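## Task

Form the word "SUN" from three of the four lettered blocks. Each of the three must rest entirely on the mat, and they must sit near one another in one straight line. Viewed from the robot's base, the letters on their top faces must read S, U, N from left to right, none upside down or sideways. The leftover block must end up somewhere off the mat. The arrangement only counts if it stays put without the robot supporting anything, so open the gripper and pull the arm away at the end.

## Robot and tools

Robot: one arm with seven revolute joints and a two-finger parallel gripper. Joint order is waist, shoulder, upper arm roll, elbow, forearm roll, wrist pitch, wrist roll. The base may sit slightly tilted on the table.

Scene frame: origin on the table surface straight under the arm's base, +z up, +y to the left when facing along +x. The blocks and mat lie on the table; 'left to right as seen from the base' means reading while looking out along +x, so the first letter sits at larger y.

Cameras: cam_low (fixed, 896x504, calibration given with K, distortion and T_world_to_cam) and cam_wrist (on the hand, 896x504, pose unknown). Pictures come back with each execute_actions result unless "pictures": false is passed.

Tool execute_actions takes "actions", a list holding at most one item. An empty list only reports the current state. An item with "rows" is a motion: each row holds exactly 10 numbers, one list for the single arm, in this order: the seven joint targets, then gripper/position, gripper/force_limit, gripper/speed. "steps" (1 to 15, default 15) sets how many 1/30 s control steps the motion lasts; row i applies on step i and the final row repeats for any remaining steps. An item with only "steps" (up to 300) is a wait that sends nothing new.

Joint numbers are absolute target angles in radians, the same values printed in Joint positions, not offsets. Stated ranges: waist, upper arm roll, forearm roll and wrist roll -6.283 to 6.283; shoulder -2.250 to 2.250; elbow -2.580 to 2.580; wrist pitch -2.100 to 2.100. A call is rejected if a target exceeds a range end by over 0.013 rad and is farther out than that joint's last reported angle; targets past the true end get clipped, with a line 'joint sent to its limit'. Each step the commanded angle is held within 0.304 rad (first four joints) or 0.266 rad (last three) of the measured angle, and all targets are scaled back if they would shift the gripper over 70 mm from where it is. Joints are speed and acceleration limited and arrive together, so after big moves the arm may still be travelling when the result returns; it keeps heading for the last row sent while you think or wait.

Gripper numbers are normalized to -1..1 and are absolute settings. position: +1 fully open (50 mm gap), about -0.65 pads touching, -1 means close until blocked. force_limit: -1 about 20 N per pad, 0 about 102 N, +1 about 185 N (actual may run ~17% higher). speed: -1 is 20 mm/s, 0 is 85, +1 is 150. New force or speed only applies once position changes by at least 0.01. Turning only joint 7 moves the point between the pads around a 25 mm radius circle.

Result lines: Joint positions and Joint velocities in joint order (rad, rad/s); joint torques (offset, scaled, noisy; change at rest means contact or load); position_measured in counts, gap about (250 - value) x 0.202 mm; object_status 0 moving, 1 blocked while opening, 2 blocked while closing (a grip), 3 reached target or pads met (usually nothing held). A successful grasp shows 2 while -1 is held. 'joint command not followed' means the clearance check altered targets; HELD marks steps where your row was partly or wholly not sent. 'joint sent to its limit' may refer to an earlier motion. MOTOR HOT warns from 60 °C; at 75 °C an OVER-TEMPERATURE FAULT lets the arm sag. TORQUE FAULT: contact torque hit a load limit (47.5 N m first four joints, 29.9 N m last three), the arm halts 10 s and the rest of the call is dropped.

Tool zoom_image: "camera" (cam_low or cam_wrist) and "region" [x0, y0, x1, y1] in image pixels from the top-left, at most 504 by 504; returns a sharper crop of that camera's latest image. Useful for reading letters and checking orientation.

Tool finished_scene: "scene" is the number of the current scene; it ends and grades it permanently and loads the next task. Do it only after the word is correct, released and the arm is clear.

Things to avoid: dropping or flinging blocks, pushing anything off the table (that fails the task), hard impacts or heavy pressing into the table, and holding loads long enough to overheat. Outside forces may occasionally tug a held block or nudge a loose one, so recheck positions before finishing. The simulation keeps running between calls.

Each tool is called after "Request:" by a JSON object that holds its "name" and its "arguments".

## Session

Request:
{"name": "execute_actions", "arguments": {"actions": []}}

Scene clock: 0.00 s of 7600.00 s.
position_measured=3 object_status=3
Joint positions: [-1.963  0.648 -0.152  2.449  1.134  0.617  1.819]
Joint velocities: [-0.     0.001 -0.     0.001 -0.    -0.     0.   ]
Joint torques (N m, as the joint torque sensors report them, + toward a larger angle): no reading
Motor temperatures (°C, as the motors report them): [35 35 30 31 41 44 39]

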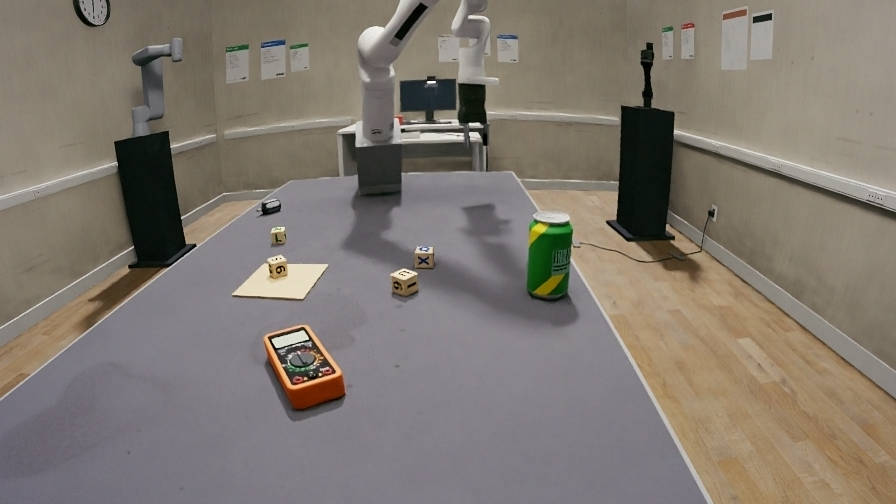

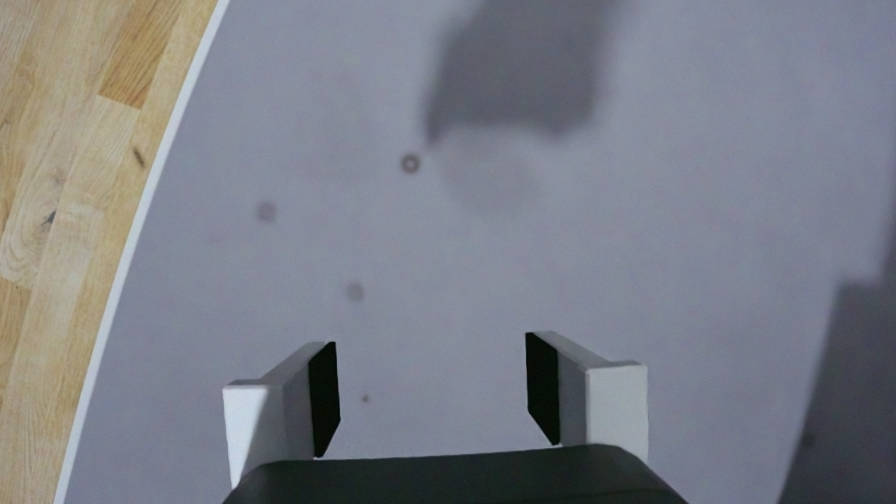

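Request:
{"name": "zoom_image", "arguments": {"camera": "cam_low", "region": [220, 190, 460, 320]}}

Request:
{"name": "zoom_image", "arguments": {"camera": "cam_low", "region": [320, 0, 540, 220]}}

Region (220, 190, 460, 320) of cam_low's 896x504 image, scaled by 2.100, with more detail than that image has; it fills the top 273 rows of this view, and the rest is white.

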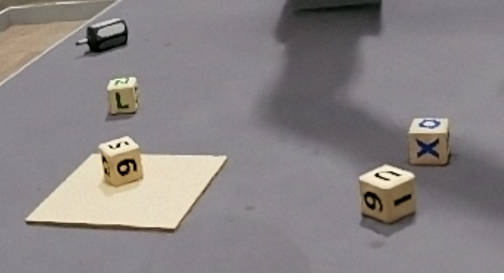

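Region (320, 0, 540, 220) of cam_low's 896x504 image, scaled by 2.291, with more detail than that image has.

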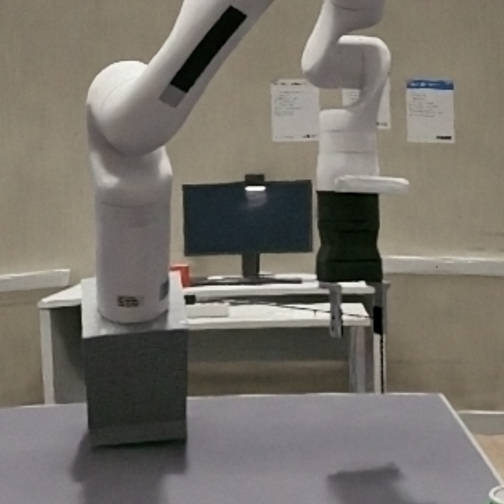

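Request:
{"name": "execute_actions", "arguments": {"actions": [{"rows": [[0.1,0.7257,0,1.378,0,1.0379,-1.47,1,-0.5,0.5]], "steps": 15}], "pictures": false}}

Request:
{"name": "execute_actions", "arguments": {"actions": [{"steps": 120}]}}

Scene clock: 84.43 s of 7600.00 s.
position_measured=3 object_status=3
Joint positions: [-1.551  0.711 -0.03   2.048  0.786  0.932  1.471]
Joint velocities: [ 1.344  0.092  0.204 -1.343 -1.175  0.695 -1.179]
Joint torques (N m, as the joint torque sensors report them, + toward a larger angle): [ -7.3  -15.44  -2.04  -1.39  -0.92   0.82   0.42]
Motor temperatures (°C, as the motors report them): [35 35 30 31 41 44 39]
Steps of this call (steps 1 to 90: nothing new was sent; then 80.93 s passed at rest; steps 91 to 105: all 15 steps of this action). Readings (joint positions | what the end effector reports):
91: [-1.961 0.648 -0.152 2.448 1.133 0.618 1.818] | position_measured=3 object_status=3
92: [-1.954 0.650 -0.150 2.442 1.128 0.622 1.814] | position_measured=3 object_status=3
94: [-1.924 0.658 -0.138 2.415 1.105 0.644 1.791] | position_measured=3 object_status=3
98: [-1.812 0.682 -0.090 2.306 1.011 0.739 1.696] | position_measured=3 object_status=3
105: the state above

Scene clock: 88.43 s of 7600.00 s.
position_measured=3 object_status=3
Joint positions: [ 0.097  0.681 -0.005  1.374 -0.005  1.064 -1.467]
Joint velocities: [ 0.    -0.     0.001  0.002  0.001 -0.     0.001]
Joint torques (N m, as the joint torque sensors report them, + toward a larger angle): [  5.87  12.76   6.16  -1.2    2.59 -10.06  -1.3 ]
Motor temperatures (°C, as the motors report them): [35 35 30 31 41 44 39]
Steps of this call (steps 1 to 105: the robot went on to your last target; steps 106 to 120: nothing new was sent). Readings (joint positions | what the end effector reports):
1: [-1.506 0.714 -0.024 2.003 0.746 0.954 1.432] | position_measured=3 object_status=3
2: [-1.461 0.716 -0.019 1.958 0.706 0.971 1.392] | position_measured=3 object_status=3
4: [-1.370 0.720 -0.012 1.867 0.626 0.997 1.312] | position_measured=3 object_status=3
8: [-1.208 0.724 -0.004 1.701 0.480 1.022 1.165] | position_measured=3 object_status=3
120: the state above
The arm was judged still, so your last target was given up. Only a new action makes it travel on or press farther. Fingers that are still opening or closing keep moving.

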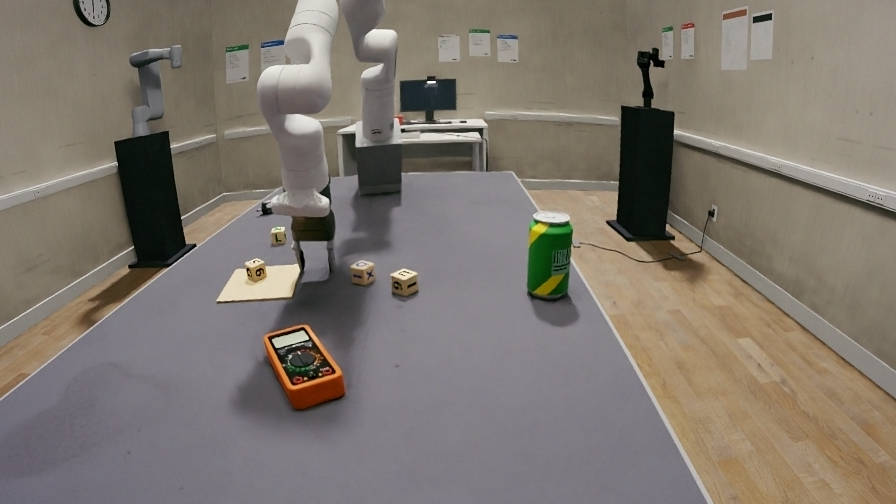

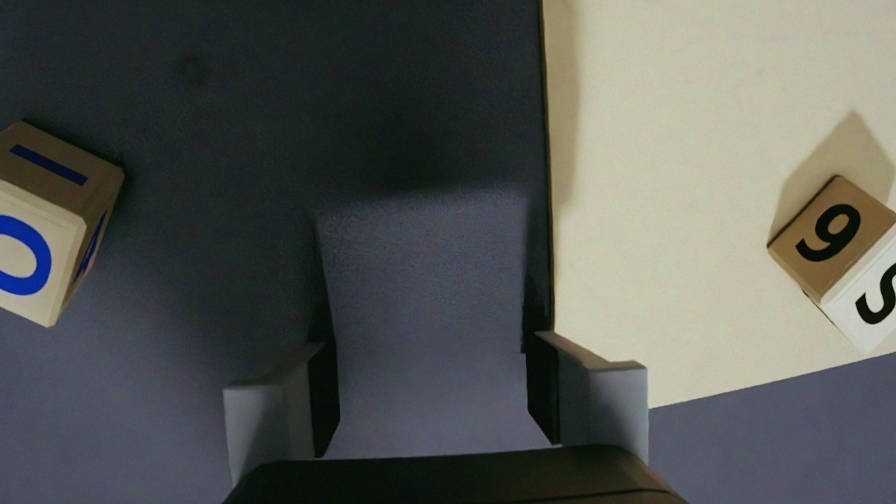

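Request:
{"name": "execute_actions", "arguments": {"actions": [{"rows": [[0.097,0.40,0,1.378,0,0.95,-1.47,1,-0.5,0.5]], "steps": 15}], "pictures": false}}

Request:
{"name": "execute_actions", "arguments": {"actions": [{"steps": 30}]}}

Scene clock: 92.17 s of 7600.00 s.
position_measured=3 object_status=3
Joint positions: [ 0.097  0.431 -0.     1.377 -0.     0.961 -1.47 ]
Joint velocities: [ 0.002 -0.462  0.007 -0.024  0.003 -0.182 -0.004]
Joint torques (N m, as the joint torque sensors report them, + toward a larger angle): [  2.5  -19.7    2.41  -4.87  -0.04   0.31   0.23]
Motor temperatures (°C, as the motors report them): [35 35 30 31 41 44 39]
Steps of this call (steps 1 to 90: nothing new was sent; then 0.23 s passed at rest; steps 91 to 105: all 15 steps of this action). Readings (joint positions | what the end effector reports):
91: [0.097 0.679 -0.005 1.375 -0.005 1.063 -1.467] | position_measured=3 object_status=3
92: [0.097 0.676 -0.005 1.377 -0.005 1.060 -1.467] | position_measured=3 object_status=3
94: [0.097 0.663 -0.002 1.380 -0.001 1.041 -1.469] | position_measured=3 object_status=3
98: [0.097 0.580 -0.001 1.379 -0.001 1.016 -1.469] | position_measured=3 object_status=3
105: the state above

Scene clock: 93.17 s of 7600.00 s.
position_measured=3 object_status=3
Joint positions: [ 0.097  0.4   -0.     1.378  0.     0.95  -1.47 ]
Joint velocities: [ 0.    -0.001 -0.002 -0.001  0.001 -0.     0.001]
Joint torques (N m, as the joint torque sensors report them, + toward a larger angle): [  2.83 -24.43   2.31  -7.59   0.07   0.13   0.25]
Motor temperatures (°C, as the motors report them): [35 35 30 31 41 44 39]
Steps of this call (steps 1 to 30: the robot went on to your last target). Readings (joint positions | what the end effector reports):
1: [0.097 0.418 -0.000 1.376 -0.000 0.955 -1.470] | position_measured=3 object_status=3
2: [0.097 0.410 0.000 1.376 -0.000 0.952 -1.470] | position_measured=3 object_status=3
4: [0.097 0.404 0.000 1.376 0.000 0.950 -1.470] | position_measured=3 object_status=3
8: [0.097 0.401 -0.000 1.378 -0.000 0.950 -1.470] | position_measured=3 object_status=3
30: the state above
The arm was judged still, so your last target was given up. Only a new action makes it travel on or press farther. Fingers that are still opening or closing keep moving.

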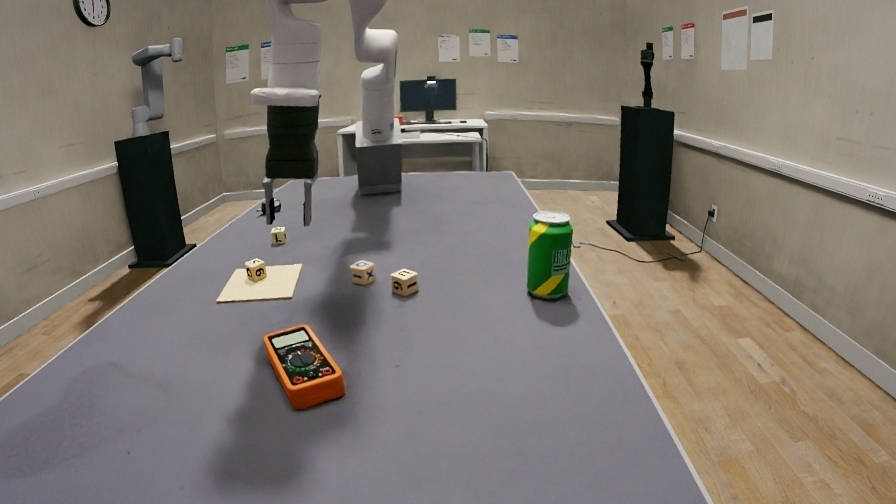

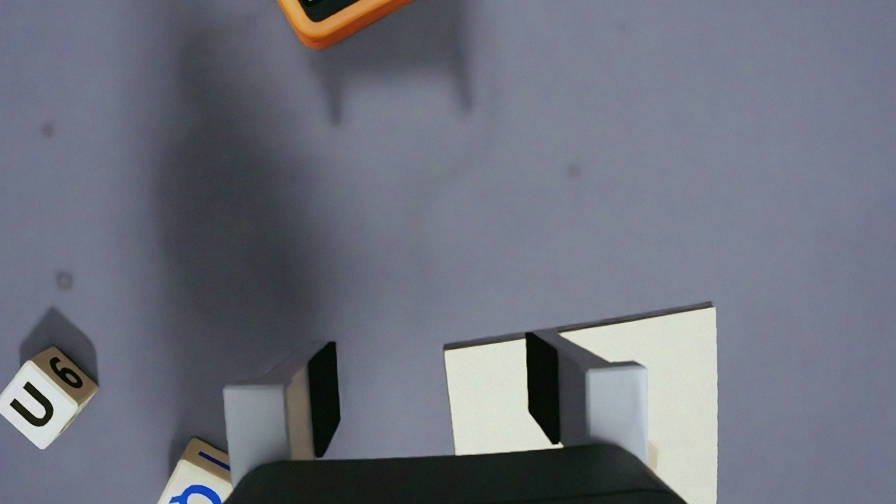

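Request:
{"name": "zoom_image", "arguments": {"camera": "cam_low", "region": [200, 0, 440, 320]}}

Region (200, 0, 440, 320) of cam_low's 896x504 image, scaled by 1.575, with more detail than that image has; it fills the left 378 columns of this view, and the rest is white.

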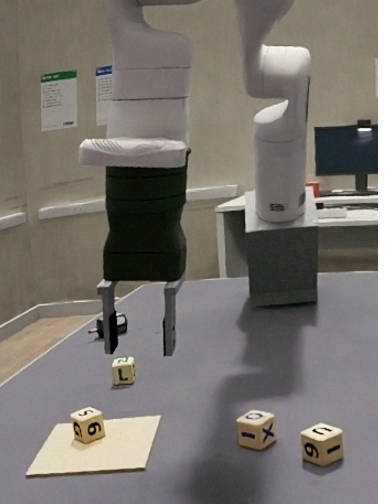

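Request:
{"name": "zoom_image", "arguments": {"camera": "cam_wrist", "region": [0, 300, 270, 504]}}

Region (0, 300, 270, 504) of cam_wrist's 896x504 image, scaled by 1.867; it fills the top 381 rows of this view, and the rest is white.

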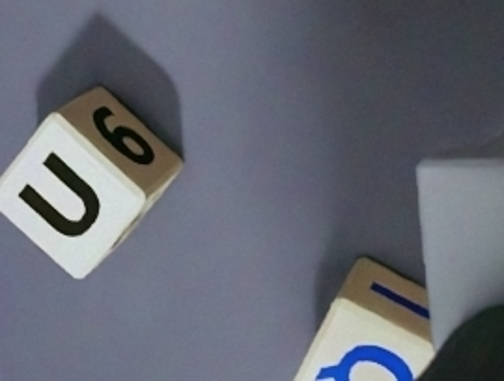

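Request:
{"name": "execute_actions", "arguments": {"actions": [{"rows": [[0.549,0.182,0,1.858,-0.4475,0.803,-0.814,1,-0.5,0.5]], "steps": 15}], "pictures": false}}

Request:
{"name": "execute_actions", "arguments": {"actions": [{"steps": 30}]}}

Scene clock: 196.07 s of 7600.00 s.
position_measured=3 object_status=3
Joint positions: [ 0.439  0.227  0.001  1.73  -0.32   0.833 -1.132]
Joint velocities: [ 0.672 -0.267  0.026  0.833 -0.823 -0.182  1.208]
Joint torques (N m, as the joint torque sensors report them, + toward a larger angle): [  1.   -19.04   1.76  -7.8   -0.65  -0.43   0.34]
Motor temperatures (°C, as the motors report them): [35 38 30 31 41 44 39]
Steps of this call (steps 1 to 90: nothing new was sent; then 99.40 s passed at rest; steps 91 to 105: all 15 steps of this action). Readings (joint positions | what the end effector reports):
91: [0.099 0.399 -0.000 1.379 -0.001 0.949 -1.469] | position_measured=3 object_status=3
92: [0.105 0.394 -0.002 1.385 -0.006 0.947 -1.465] | position_measured=3 object_status=3
94: [0.135 0.372 -0.003 1.412 -0.029 0.933 -1.442] | position_measured=3 object_status=3
98: [0.246 0.305 -0.001 1.518 -0.123 0.887 -1.347] | position_measured=3 object_status=3
105: the state above

Scene clock: 197.07 s of 7600.00 s.
position_measured=3 object_status=3
Joint positions: [ 0.549  0.182  0.     1.858 -0.448  0.803 -0.814]
Joint velocities: [-0.001 -0.002  0.    -0.001  0.001  0.    -0.001]
Joint torques (N m, as the joint torque sensors report them, + toward a larger angle): [  4.58 -17.76   3.73  -6.09  -0.23   0.03   0.29]
Motor temperatures (°C, as the motors report them): [35 38 30 31 41 44 39]
Steps of this call (steps 1 to 30: the robot went on to your last target). Readings (joint positions | what the end effector reports):
1: [0.459 0.219 0.002 1.756 -0.346 0.827 -1.091] | position_measured=3 object_status=3
2: [0.476 0.212 0.002 1.777 -0.367 0.822 -1.050] | position_measured=3 object_status=3
4: [0.503 0.201 0.001 1.810 -0.400 0.815 -0.969] | position_measured=3 object_status=3
8: [0.540 0.186 0.001 1.853 -0.442 0.805 -0.832] | position_measured=3 object_status=3
30: the state above
The arm was judged still, so your last target was given up. Only a new action makes it travel on or press farther. Fingers that are still opening or closing keep moving.

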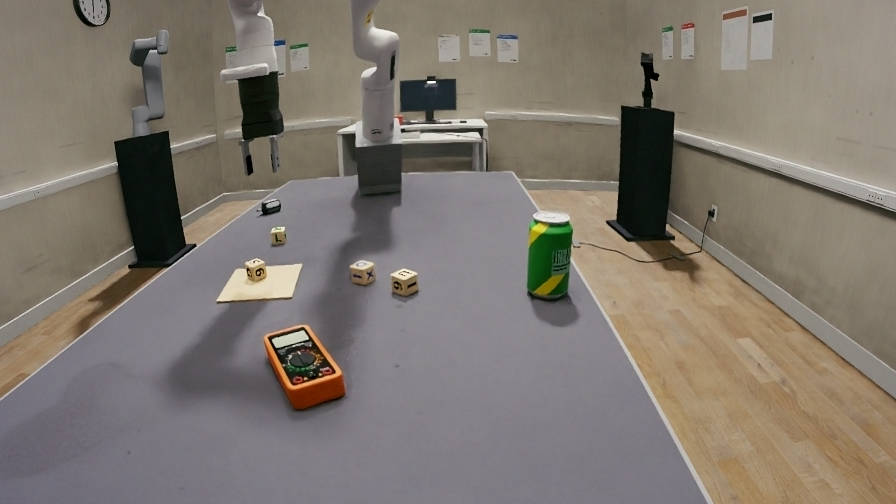

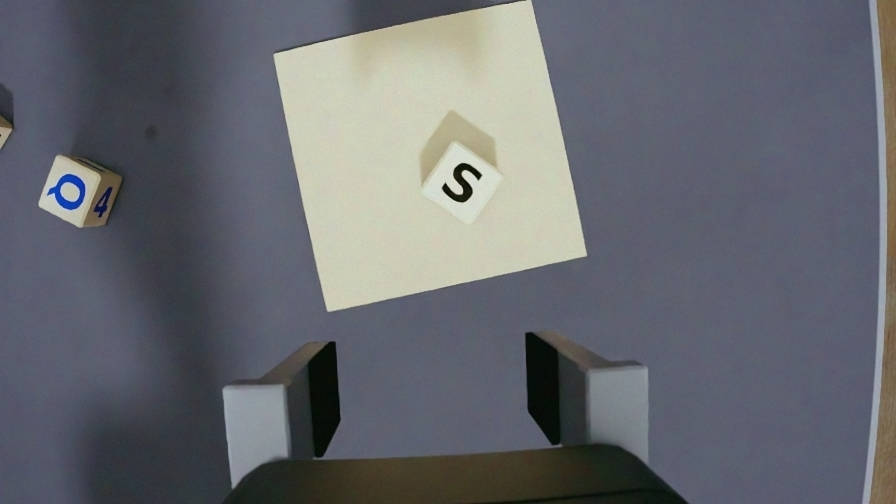

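Request:
{"name": "execute_actions", "arguments": {"actions": [{"rows": [[0.470,0.498,0,1.6345,-0.4636,0.689,0.094,1,-0.5,0.5]], "steps": 15}], "pictures": false}}

Request:
{"name": "execute_actions", "arguments": {"actions": [{"steps": 30}]}}

Scene clock: 233.70 s of 7600.00 s.
position_measured=3 object_status=3
Joint positions: [ 0.479  0.46  -0.     1.658 -0.462  0.701 -0.395]
Joint velocities: [-0.063  0.254 -0.    -0.176 -0.014 -0.088  1.215]
Joint torques (N m, as the joint torque sensors report them, + toward a larger angle): [  5.99 -22.78   3.74  -4.83  -0.14   0.34   0.28]
Motor temperatures (°C, as the motors report them): [35 38 30 31 41 44 39]
Steps of this call (steps 1 to 90: nothing new was sent; then 33.13 s passed at rest; steps 91 to 105: all 15 steps of this action). Readings (joint positions | what the end effector reports):
91: [0.549 0.183 0.000 1.857 -0.447 0.803 -0.813] | position_measured=3 object_status=3
92: [0.547 0.190 0.000 1.853 -0.448 0.801 -0.809] | position_measured=3 object_status=3
94: [0.539 0.221 0.001 1.833 -0.449 0.792 -0.786] | position_measured=3 object_status=3
98: [0.510 0.335 0.000 1.753 -0.455 0.750 -0.678] | position_measured=3 object_status=3
105: the state above

Scene clock: 234.70 s of 7600.00 s.
position_measured=3 object_status=3
Joint positions: [ 0.47   0.498 -0.     1.634 -0.464  0.689  0.094]
Joint velocities: [-0.001 -0.001  0.     0.     0.001  0.    -0.   ]
Joint torques (N m, as the joint torque sensors report them, + toward a larger angle): [  5.84 -21.96   3.75  -5.2   -0.28   0.05   0.33]
Motor temperatures (°C, as the motors report them): [35 38 30 31 41 44 39]
Steps of this call (steps 1 to 30: the robot went on to your last target). Readings (joint positions | what the end effector reports):
1: [0.477 0.468 -0.000 1.653 -0.462 0.698 -0.354] | position_measured=3 object_status=3
2: [0.476 0.474 -0.000 1.649 -0.463 0.696 -0.314] | position_measured=3 object_status=3
4: [0.474 0.483 -0.000 1.643 -0.463 0.693 -0.233] | position_measured=3 object_status=3
8: [0.471 0.492 -0.000 1.638 -0.463 0.690 -0.070] | position_measured=3 object_status=3
30: the state above
The arm was judged still, so your last target was given up. Only a new action makes it travel on or press farther. Fingers that are still opening or closing keep moving.

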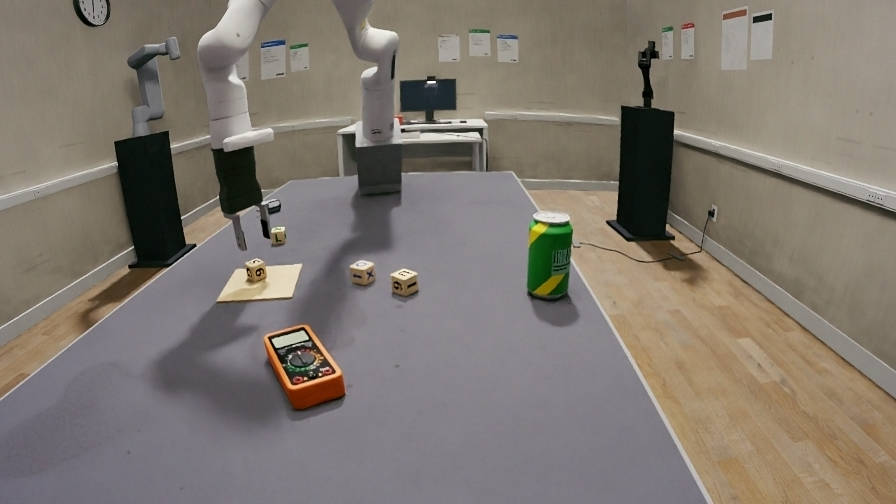

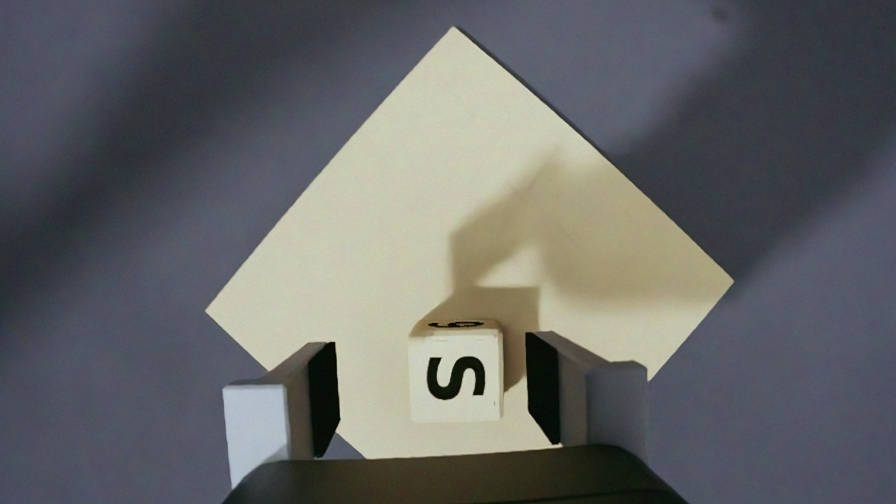

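Request:
{"name": "execute_actions", "arguments": {"actions": [{"rows": [[0.4816,0.5576,0,1.6204,-0.4947,0.653,0.142,1,-0.5,0.5]], "steps": 15}]}}

Scene clock: 256.30 s of 7600.00 s.
position_measured=3 object_status=3
Joint positions: [ 0.482  0.557  0.     1.62  -0.495  0.653  0.142]
Joint velocities: [-0.     0.004  0.001 -0.001  0.001 -0.     0.001]
Joint torques (N m, as the joint torque sensors report them, + toward a larger angle): [  6.2  -22.1    3.68  -4.91  -0.26   0.07   0.36]
Motor temperatures (°C, as the motors report them): [35 38 30 31 41 44 39]
Steps of this call (steps 1 to 90: nothing new was sent; then 18.10 s passed at rest; steps 91 to 105: all 15 steps of this action). Readings (joint positions | what the end effector reports):
91: [0.470 0.499 -0.000 1.634 -0.464 0.689 0.095] | position_measured=3 object_status=3
92: [0.472 0.506 -0.000 1.632 -0.467 0.686 0.099] | position_measured=3 object_status=3
94: [0.477 0.533 -0.001 1.626 -0.480 0.670 0.119] | position_measured=3 object_status=3
98: [0.481 0.555 0.001 1.621 -0.494 0.653 0.142] | position_measured=3 object_status=3
105: the state above

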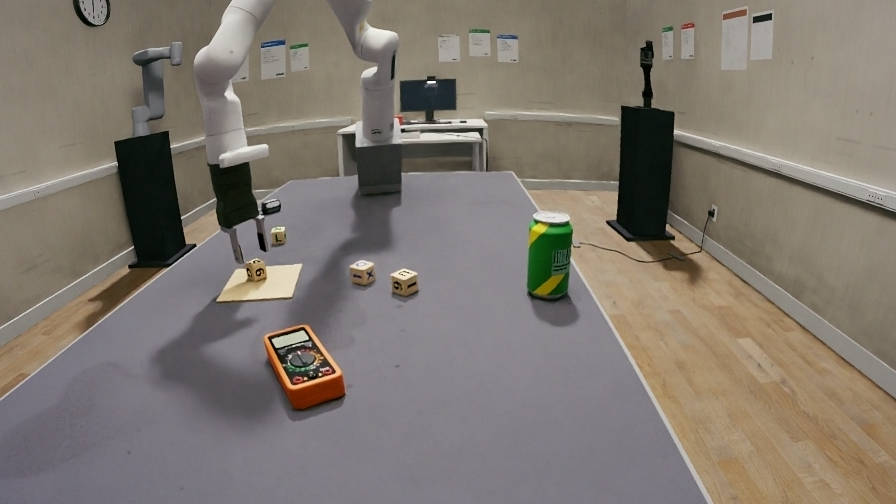

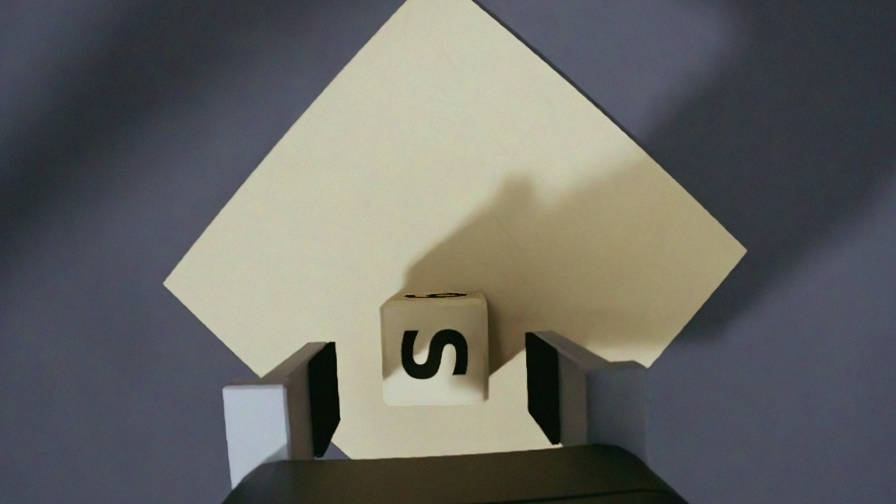

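Request:
{"name": "execute_actions", "arguments": {"actions": [{"rows": [[0.474,0.575,0,1.618,-0.502,0.637,0.146,1,-0.5,0.5],[0.474,0.575,0,1.618,-0.502,0.637,0.146,1,-0.5,0.5],[0.467,0.593,0,1.616,-0.510,0.62,0.15,1,-0.5,0.5],[0.467,0.593,0,1.616,-0.510,0.62,0.15,1,-0.5,0.5],[0.46,0.611,0,1.613,-0.518,0.604,0.155,1,-0.5,0.5],[0.46,0.611,0,1.613,-0.518,0.604,0.155,1,-0.5,0.5],[0.4522,0.6291,0,1.6111,-0.5261,0.5872,0.159,1,-0.5,0.5]], "steps": 15}]}}

Scene clock: 268.83 s of 7600.00 s.
position_measured=3 object_status=3
Joint positions: [ 0.453  0.628 -0.     1.611 -0.526  0.587  0.159]
Joint velocities: [-0.004  0.009  0.002 -0.002  0.001 -0.001 -0.   ]
Joint torques (N m, as the joint torque sensors report them, + toward a larger angle): [  6.29 -22.6    3.88  -4.4   -0.28   0.04   0.35]
Motor temperatures (°C, as the motors report them): [35 38 30 31 41 44 39]
Steps of this call (steps 1 to 15: the robot went on to your last target; steps 16 to 90: nothing new was sent; then 9.03 s passed at rest; steps 91 to 105: all 15 steps of this action). Readings (joint positions | what the end effector reports):
91: [0.481 0.559 0.000 1.620 -0.495 0.652 0.142] | position_measured=3 object_status=3
92: [0.478 0.565 0.001 1.619 -0.497 0.648 0.143] | position_measured=3 object_status=3
94: [0.472 0.580 0.000 1.617 -0.503 0.634 0.147] | position_measured=3 object_status=3
98: [0.459 0.613 0.000 1.613 -0.518 0.603 0.155] | position_measured=3 object_status=3
105: the state above

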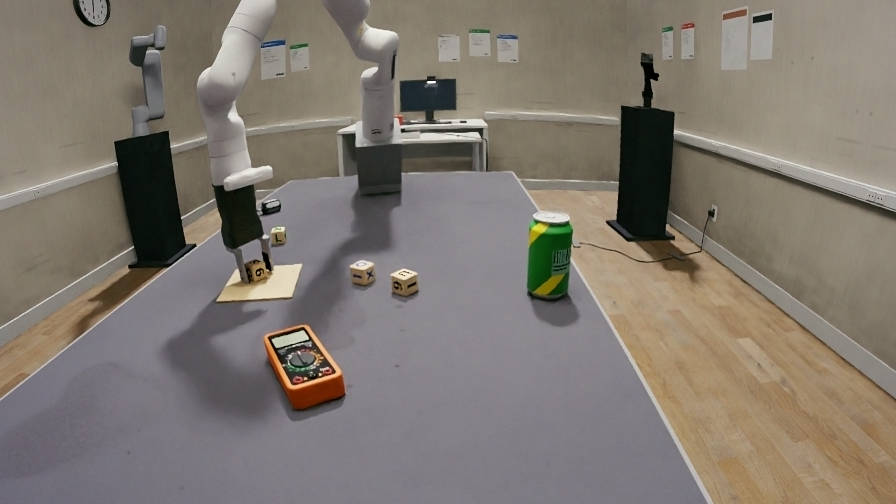

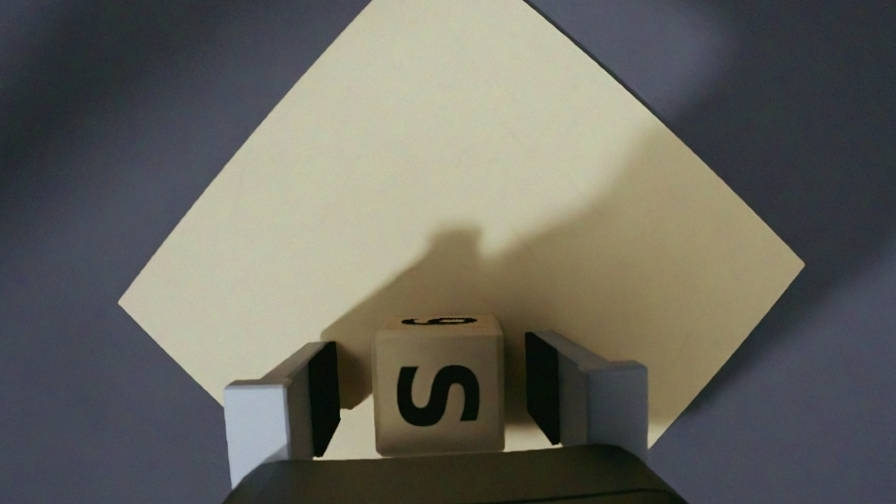

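Request:
{"name": "execute_actions", "arguments": {"actions": [{"rows": [[0.4522,0.6291,0,1.6111,-0.5261,0.5872,0.159,-1,-0.5,0]], "steps": 15}], "pictures": false}}

Scene clock: 272.53 s of 7600.00 s.
position_measured=103 object_status=2
Joint positions: [ 0.452  0.629  0.     1.611 -0.526  0.587  0.159]
Joint velocities: [-0.001 -0.001 -0.001  0.001 -0.001  0.    -0.   ]
Joint torques (N m, as the joint torque sensors report them, + toward a larger angle): [  6.1  -22.09   3.62  -4.15  -0.19   0.09   0.25]
Motor temperatures (°C, as the motors report them): [35 38 30 31 41 44 39]
Steps of this call (steps 1 to 15: the robot went on to your last target; steps 16 to 90: nothing new was sent; then 0.20 s passed at rest; steps 91 to 105: all 15 steps of this action). Readings (joint positions | what the end effector reports):
91: [0.452 0.628 0.000 1.611 -0.526 0.587 0.159] | position_measured=14 object_status=0
92: [0.452 0.628 0.000 1.611 -0.526 0.587 0.159] | position_measured=28 object_status=0
94: [0.452 0.629 0.000 1.611 -0.526 0.587 0.159] | position_measured=56 object_status=0
98: [0.452 0.629 0.000 1.611 -0.526 0.587 0.159] | position_measured=103 object_status=0
105: the state above

Request:
{"name": "execute_actions", "arguments": {"actions": [{"rows": [[0.462,0.6,0,1.613,-0.512,0.614,0.15,-1,-0.5,0],[0.462,0.6,0,1.613,-0.512,0.614,0.15,-1,-0.5,0],[0.462,0.6,0,1.613,-0.512,0.614,0.15,-1,-0.5,0],[0.472,0.568,0,1.616,-0.498,0.643,0.2,-1,-0.5,0],[0.472,0.568,0,1.616,-0.498,0.643,0.2,-1,-0.5,0],[0.472,0.568,0,1.616,-0.498,0.643,0.25,-1,-0.5,0],[0.472,0.568,0,1.616,-0.498,0.643,0.3,-1,-0.5,0],[0.371,0.551,0,1.561,-0.406,0.668,0.59,-1,-0.5,0]], "steps": 15}], "pictures": false}}

Request:
{"name": "execute_actions", "arguments": {"actions": [{"steps": 15}]}}

Scene clock: 295.90 s of 7600.00 s.
position_measured=103 object_status=2
Joint positions: [ 0.393  0.555 -0.001  1.574 -0.427  0.663  0.507]
Joint velocities: [-0.308 -0.056 -0.005 -0.185  0.301  0.071  1.171]
Joint torques (N m, as the joint torque sensors report them, + toward a larger angle): [  6.32 -22.27   4.02  -4.47  -0.07   0.24   0.41]
Motor temperatures (°C, as the motors report them): [35 39 30 31 41 44 39]
Steps of this call (steps 1 to 15: the robot went on to your last target; steps 16 to 90: nothing new was sent; then 19.87 s passed at rest; steps 91 to 105: all 15 steps of this action). Readings (joint positions | what the end effector reports):
91: [0.453 0.627 -0.000 1.611 -0.526 0.588 0.159] | position_measured=103 object_status=2
92: [0.455 0.621 -0.001 1.612 -0.523 0.593 0.157] | position_measured=103 object_status=2
94: [0.461 0.603 -0.000 1.613 -0.515 0.609 0.153] | position_measured=103 object_status=2
98: [0.469 0.574 0.001 1.614 -0.500 0.638 0.226] | position_measured=103 object_status=2
105: the state above

Scene clock: 296.40 s of 7600.00 s.
position_measured=103 object_status=2
Joint positions: [ 0.371  0.551 -0.     1.561 -0.406  0.668  0.59 ]
Joint velocities: [-0.001  0.     0.    -0.     0.002  0.    -0.   ]
Joint torques (N m, as the joint torque sensors report them, + toward a larger angle): [  5.64 -23.04   3.38  -5.27  -0.28   0.1    0.35]
Motor temperatures (°C, as the motors report them): [35 39 30 31 41 44 39]
Steps of this call (steps 1 to 15: the robot went on to your last target). Readings (joint positions | what the end effector reports):
1: [0.384 0.554 -0.001 1.568 -0.418 0.665 0.542] | position_measured=103 object_status=2
2: [0.378 0.552 -0.002 1.564 -0.412 0.667 0.568] | position_measured=103 object_status=2
4: [0.374 0.551 -0.002 1.561 -0.407 0.668 0.589] | position_measured=103 object_status=2
8: [0.372 0.551 0.000 1.561 -0.406 0.668 0.590] | position_measured=103 object_status=2
15: the state above

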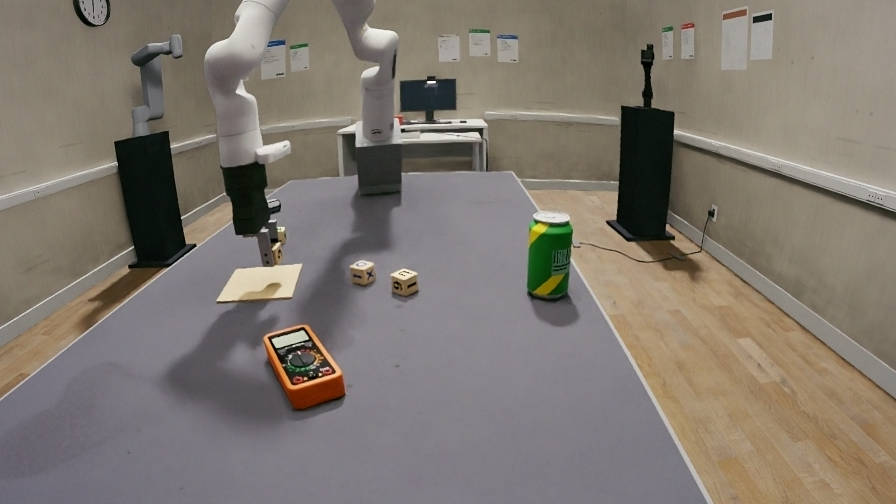

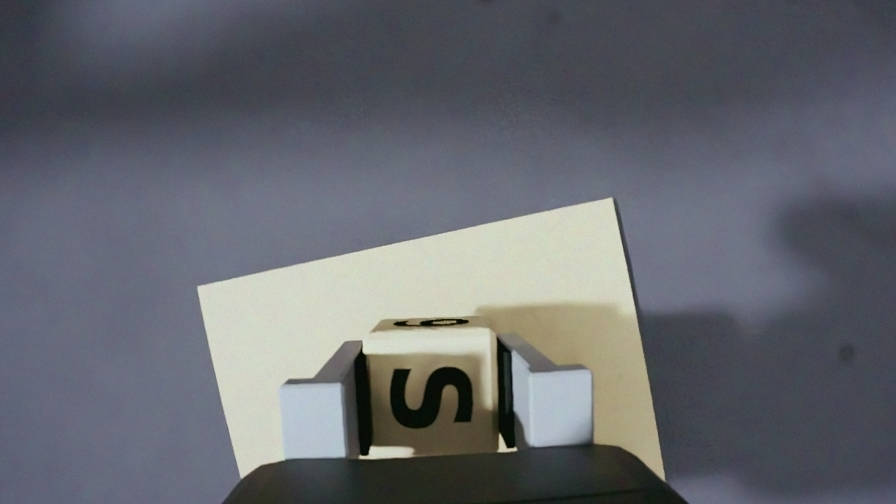

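Request:
{"name": "execute_actions", "arguments": {"actions": [{"rows": [[0.365,0.572,0,1.559,-0.415,0.649,0.596,-1,-0.5,0],[0.365,0.572,0,1.559,-0.415,0.649,0.596,-1,-0.5,0],[0.365,0.572,0,1.559,-0.415,0.649,0.596,-1,-0.5,0],[0.359,0.594,0,1.557,-0.425,0.63,0.601,-1,-0.5,0],[0.359,0.594,0,1.557,-0.425,0.63,0.601,-1,-0.5,0],[0.359,0.594,0,1.557,-0.425,0.63,0.601,-1,-0.5,0],[0.355,0.606,0,1.556,-0.43,0.62,0.604,-1,-0.5,0],[0.355,0.606,0,1.556,-0.43,0.62,0.604,-1,-0.5,0],[0.3526,0.6148,0,1.5558,-0.4337,0.6118,0.607,-1,-0.5,0]], "steps": 15}]}}

Request:
{"name": "zoom_image", "arguments": {"camera": "cam_low", "region": [200, 200, 340, 320]}}

Scene clock: 307.57 s of 7600.00 s.
position_measured=103 object_status=2
Joint positions: [ 0.353  0.614 -0.     1.556 -0.434  0.612  0.607]
Joint velocities: [-0.003  0.01   0.002 -0.004 -0.001 -0.004  0.   ]
Joint torques (N m, as the joint torque sensors report them, + toward a larger angle): [  5.1  -23.25   2.94  -4.77  -0.27   0.15   0.16]
Motor temperatures (°C, as the motors report them): [35 39 30 31 41 44 39]
Steps of this call (steps 1 to 15: the robot went on to your last target; steps 16 to 90: nothing new was sent; then 7.67 s passed at rest; steps 91 to 105: all 15 steps of this action). Readings (joint positions | what the end effector reports):
91: [0.371 0.552 0.000 1.561 -0.406 0.667 0.590] | position_measured=103 object_status=2
92: [0.369 0.558 0.001 1.560 -0.408 0.663 0.592] | position_measured=103 object_status=2
94: [0.365 0.571 0.000 1.559 -0.414 0.651 0.595] | position_measured=103 object_status=2
98: [0.358 0.597 0.000 1.557 -0.426 0.628 0.602] | position_measured=103 object_status=2
105: the state above

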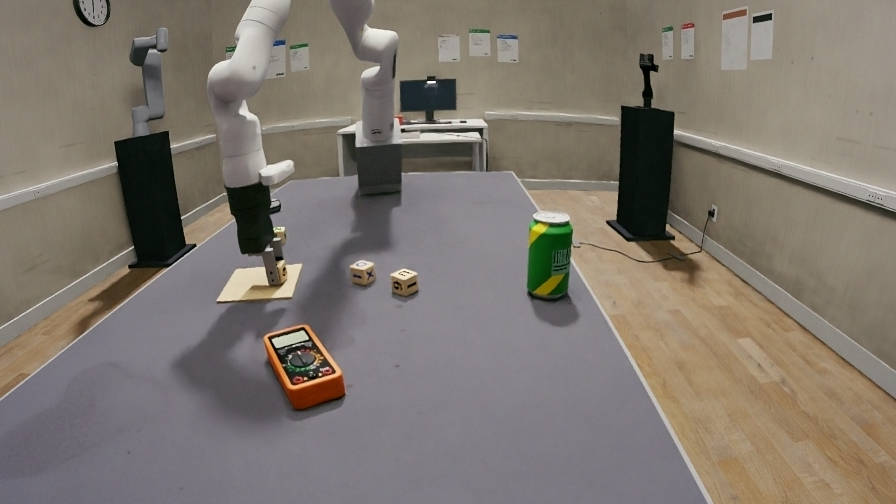

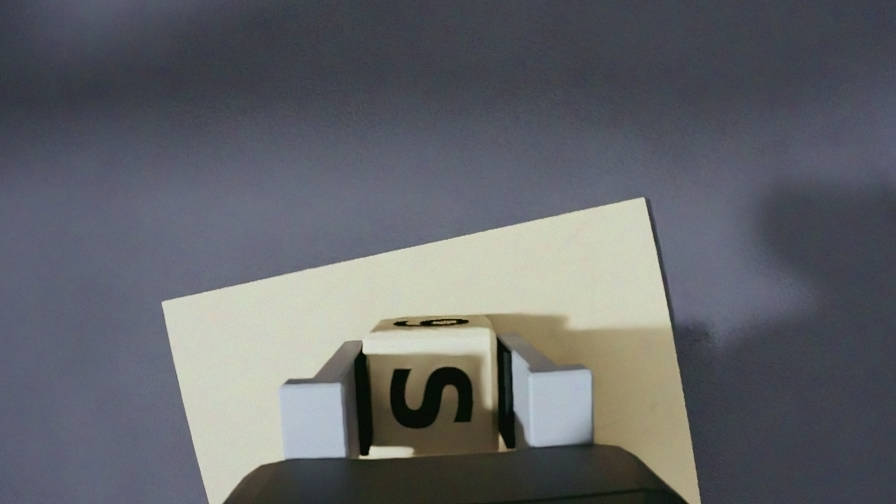

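Region (200, 200, 340, 320) of cam_low's 896x504 image, scaled by 3.600, with more detail than that image has; it fills the top 432 rows of this view, and the rest is white.

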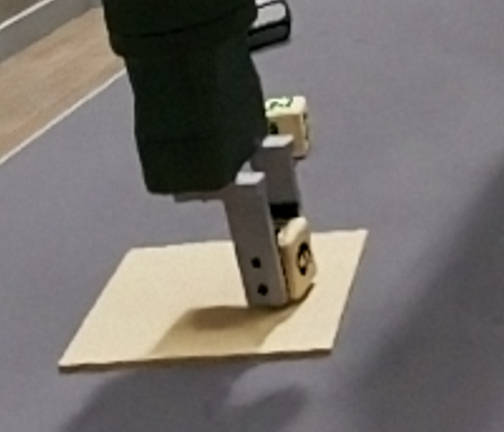

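Request:
{"name": "execute_actions", "arguments": {"actions": [{"rows": [[0.3526,0.6148,0,1.5558,-0.4337,0.6118,0.607,1,-0.5,0],[0.3526,0.6148,0,1.5558,-0.4337,0.6118,0.607,1,-0.5,0],[0.3526,0.6148,0,1.5558,-0.4337,0.6118,0.607,1,-0.5,0],[0.3526,0.6148,0,1.5558,-0.4337,0.6118,0.607,1,-0.5,0],[0.3526,0.6148,0,1.5558,-0.4337,0.6118,0.607,1,-0.5,0],[0.3526,0.6148,0,1.5558,-0.4337,0.6118,0.607,1,-0.5,0],[0.3526,0.6148,0,1.5558,-0.4337,0.6118,0.607,1,-0.5,0],[0.3526,0.6148,0,1.5558,-0.4337,0.6118,0.607,1,-0.5,0],[0.38,0.52,0,1.563,-0.392,0.695,0.582,1,-0.5,0]], "steps": 15}], "pictures": false}}

Request:
{"name": "execute_actions", "arguments": {"actions": [{"steps": 8}]}}

Request:
{"name": "execute_actions", "arguments": {"actions": [{"rows": [[-0.124,0.4765,0,1.422,-0.056,0.777,0.698,1,-0.5,0]], "steps": 15}], "pictures": false}}

Request:
{"name": "execute_actions", "arguments": {"actions": [{"steps": 25}]}}

Scene clock: 330.27 s of 7600.00 s.
position_measured=3 object_status=3
Joint positions: [ 0.377  0.531  0.001  1.561 -0.397  0.684  0.585]
Joint velocities: [ 0.073 -0.242  0.015  0.005  0.141  0.272 -0.084]
Joint torques (N m, as the joint torque sensors report them, + toward a larger angle): [  3.91 -17.23   2.36  -3.58  -0.35   0.34   0.54]
Motor temperatures (°C, as the motors report them): [36 39 30 31 41 44 39]
Steps of this call (steps 1 to 15: the robot went on to your last target; steps 16 to 110: nothing new was sent; then 18.53 s passed at rest; steps 111 to 125: all 15 steps of this action). Readings (joint positions | what the end effector reports):
111: [0.353 0.615 0.000 1.556 -0.434 0.612 0.607] | position_measured=93 object_status=0
112: [0.353 0.615 0.000 1.556 -0.434 0.612 0.607] | position_measured=79 object_status=0
114: [0.353 0.615 0.000 1.556 -0.434 0.612 0.607] | position_measured=51 object_status=0
118: [0.353 0.615 0.000 1.556 -0.434 0.612 0.607] | position_measured=4 object_status=0
125: the state above

Scene clock: 330.53 s of 7600.00 s.
position_measured=3 object_status=3
Joint positions: [ 0.38   0.521 -0.     1.563 -0.392  0.695  0.582]
Joint velocities: [ 0.002 -0.008  0.001  0.    -0.002 -0.    -0.   ]
Joint torques (N m, as the joint torque sensors report them, + toward a larger angle): [  5.56 -23.17   3.32  -5.51  -0.19   0.17   0.38]
Motor temperatures (°C, as the motors report them): [36 39 30 31 41 44 39]
Steps of this call (steps 1 to 8: the robot went on to your last target). Readings (joint positions | what the end effector reports):
1: [0.378 0.525 0.001 1.561 -0.394 0.691 0.583] | position_measured=3 object_status=3
2: [0.379 0.524 0.001 1.561 -0.392 0.694 0.582] | position_measured=3 object_status=3
4: [0.379 0.523 0.000 1.563 -0.392 0.695 0.582] | position_measured=3 object_status=3
8: the state above

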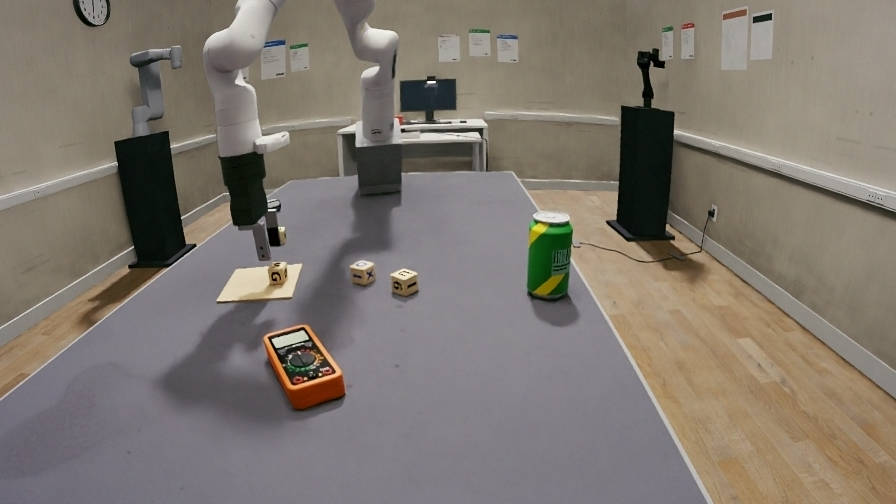

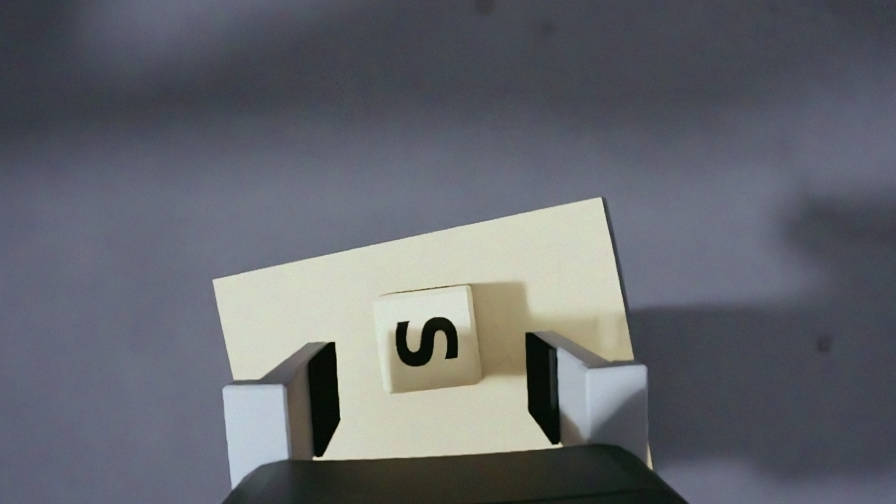

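Scene clock: 331.03 s of 7600.00 s.
position_measured=3 object_status=3
Joint positions: [ 0.036  0.488  0.001  1.455 -0.144  0.757  0.671]
Joint velocities: [-0.824 -0.052 -0.006 -0.172  0.451  0.102  0.136]
Joint torques (N m, as the joint torque sensors report them, + toward a larger angle): [  1.91 -24.67   1.51  -6.03  -0.09   0.22   0.28]
Motor temperatures (°C, as the motors report them): [36 39 30 31 41 44 39]
Steps of this call (steps 1 to 15: all 15 steps of this action). Readings (joint positions | what the end effector reports):
1: [0.378 0.520 0.000 1.562 -0.391 0.695 0.583] | position_measured=3 object_status=3
2: [0.372 0.520 0.002 1.560 -0.386 0.697 0.585] | position_measured=3 object_status=3
4: [0.342 0.516 0.004 1.547 -0.363 0.704 0.597] | position_measured=3 object_status=3
8: [0.231 0.502 0.002 1.503 -0.269 0.729 0.633] | position_measured=3 object_status=3
15: the state above

Scene clock: 331.87 s of 7600.00 s.
position_measured=3 object_status=3
Joint positions: [-0.124  0.477 -0.     1.422 -0.056  0.777  0.698]
Joint velocities: [-0.002 -0.    -0.001 -0.001 -0.     0.     0.001]
Joint torques (N m, as the joint torque sensors report them, + toward a larger angle): [  0.38 -24.7    0.79  -6.67  -0.36   0.13   0.33]
Motor temperatures (°C, as the motors report them): [36 39 30 31 41 44 39]
Steps of this call (steps 1 to 25: the robot went on to your last target). Readings (joint positions | what the end effector reports):
1: [0.009 0.486 0.001 1.449 -0.129 0.760 0.676] | position_measured=3 object_status=3
2: [-0.019 0.484 0.001 1.444 -0.114 0.764 0.680] | position_measured=3 object_status=3
4: [-0.068 0.481 -0.001 1.433 -0.086 0.770 0.689] | position_measured=3 object_status=3
8: [-0.116 0.477 -0.004 1.422 -0.058 0.776 0.698] | position_measured=3 object_status=3
25: the state above

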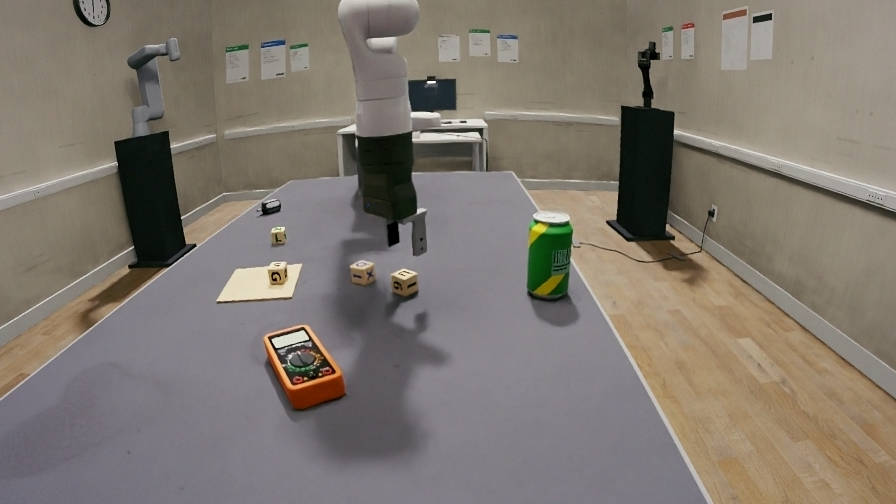

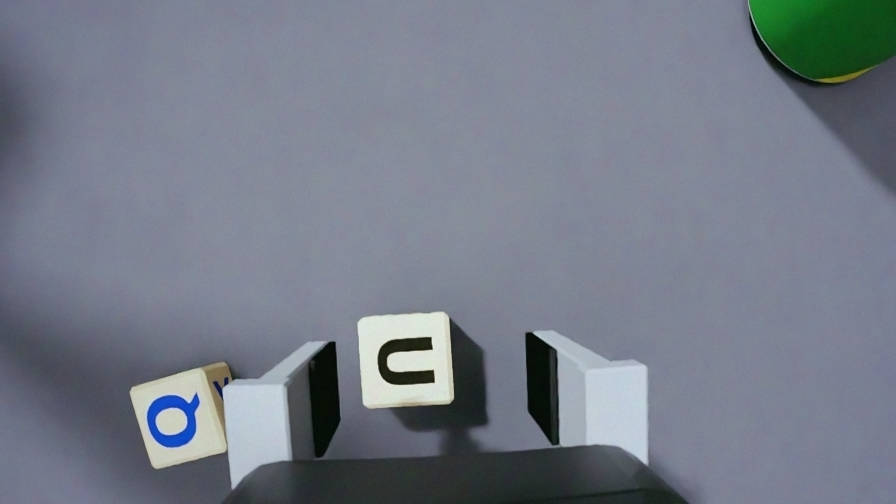

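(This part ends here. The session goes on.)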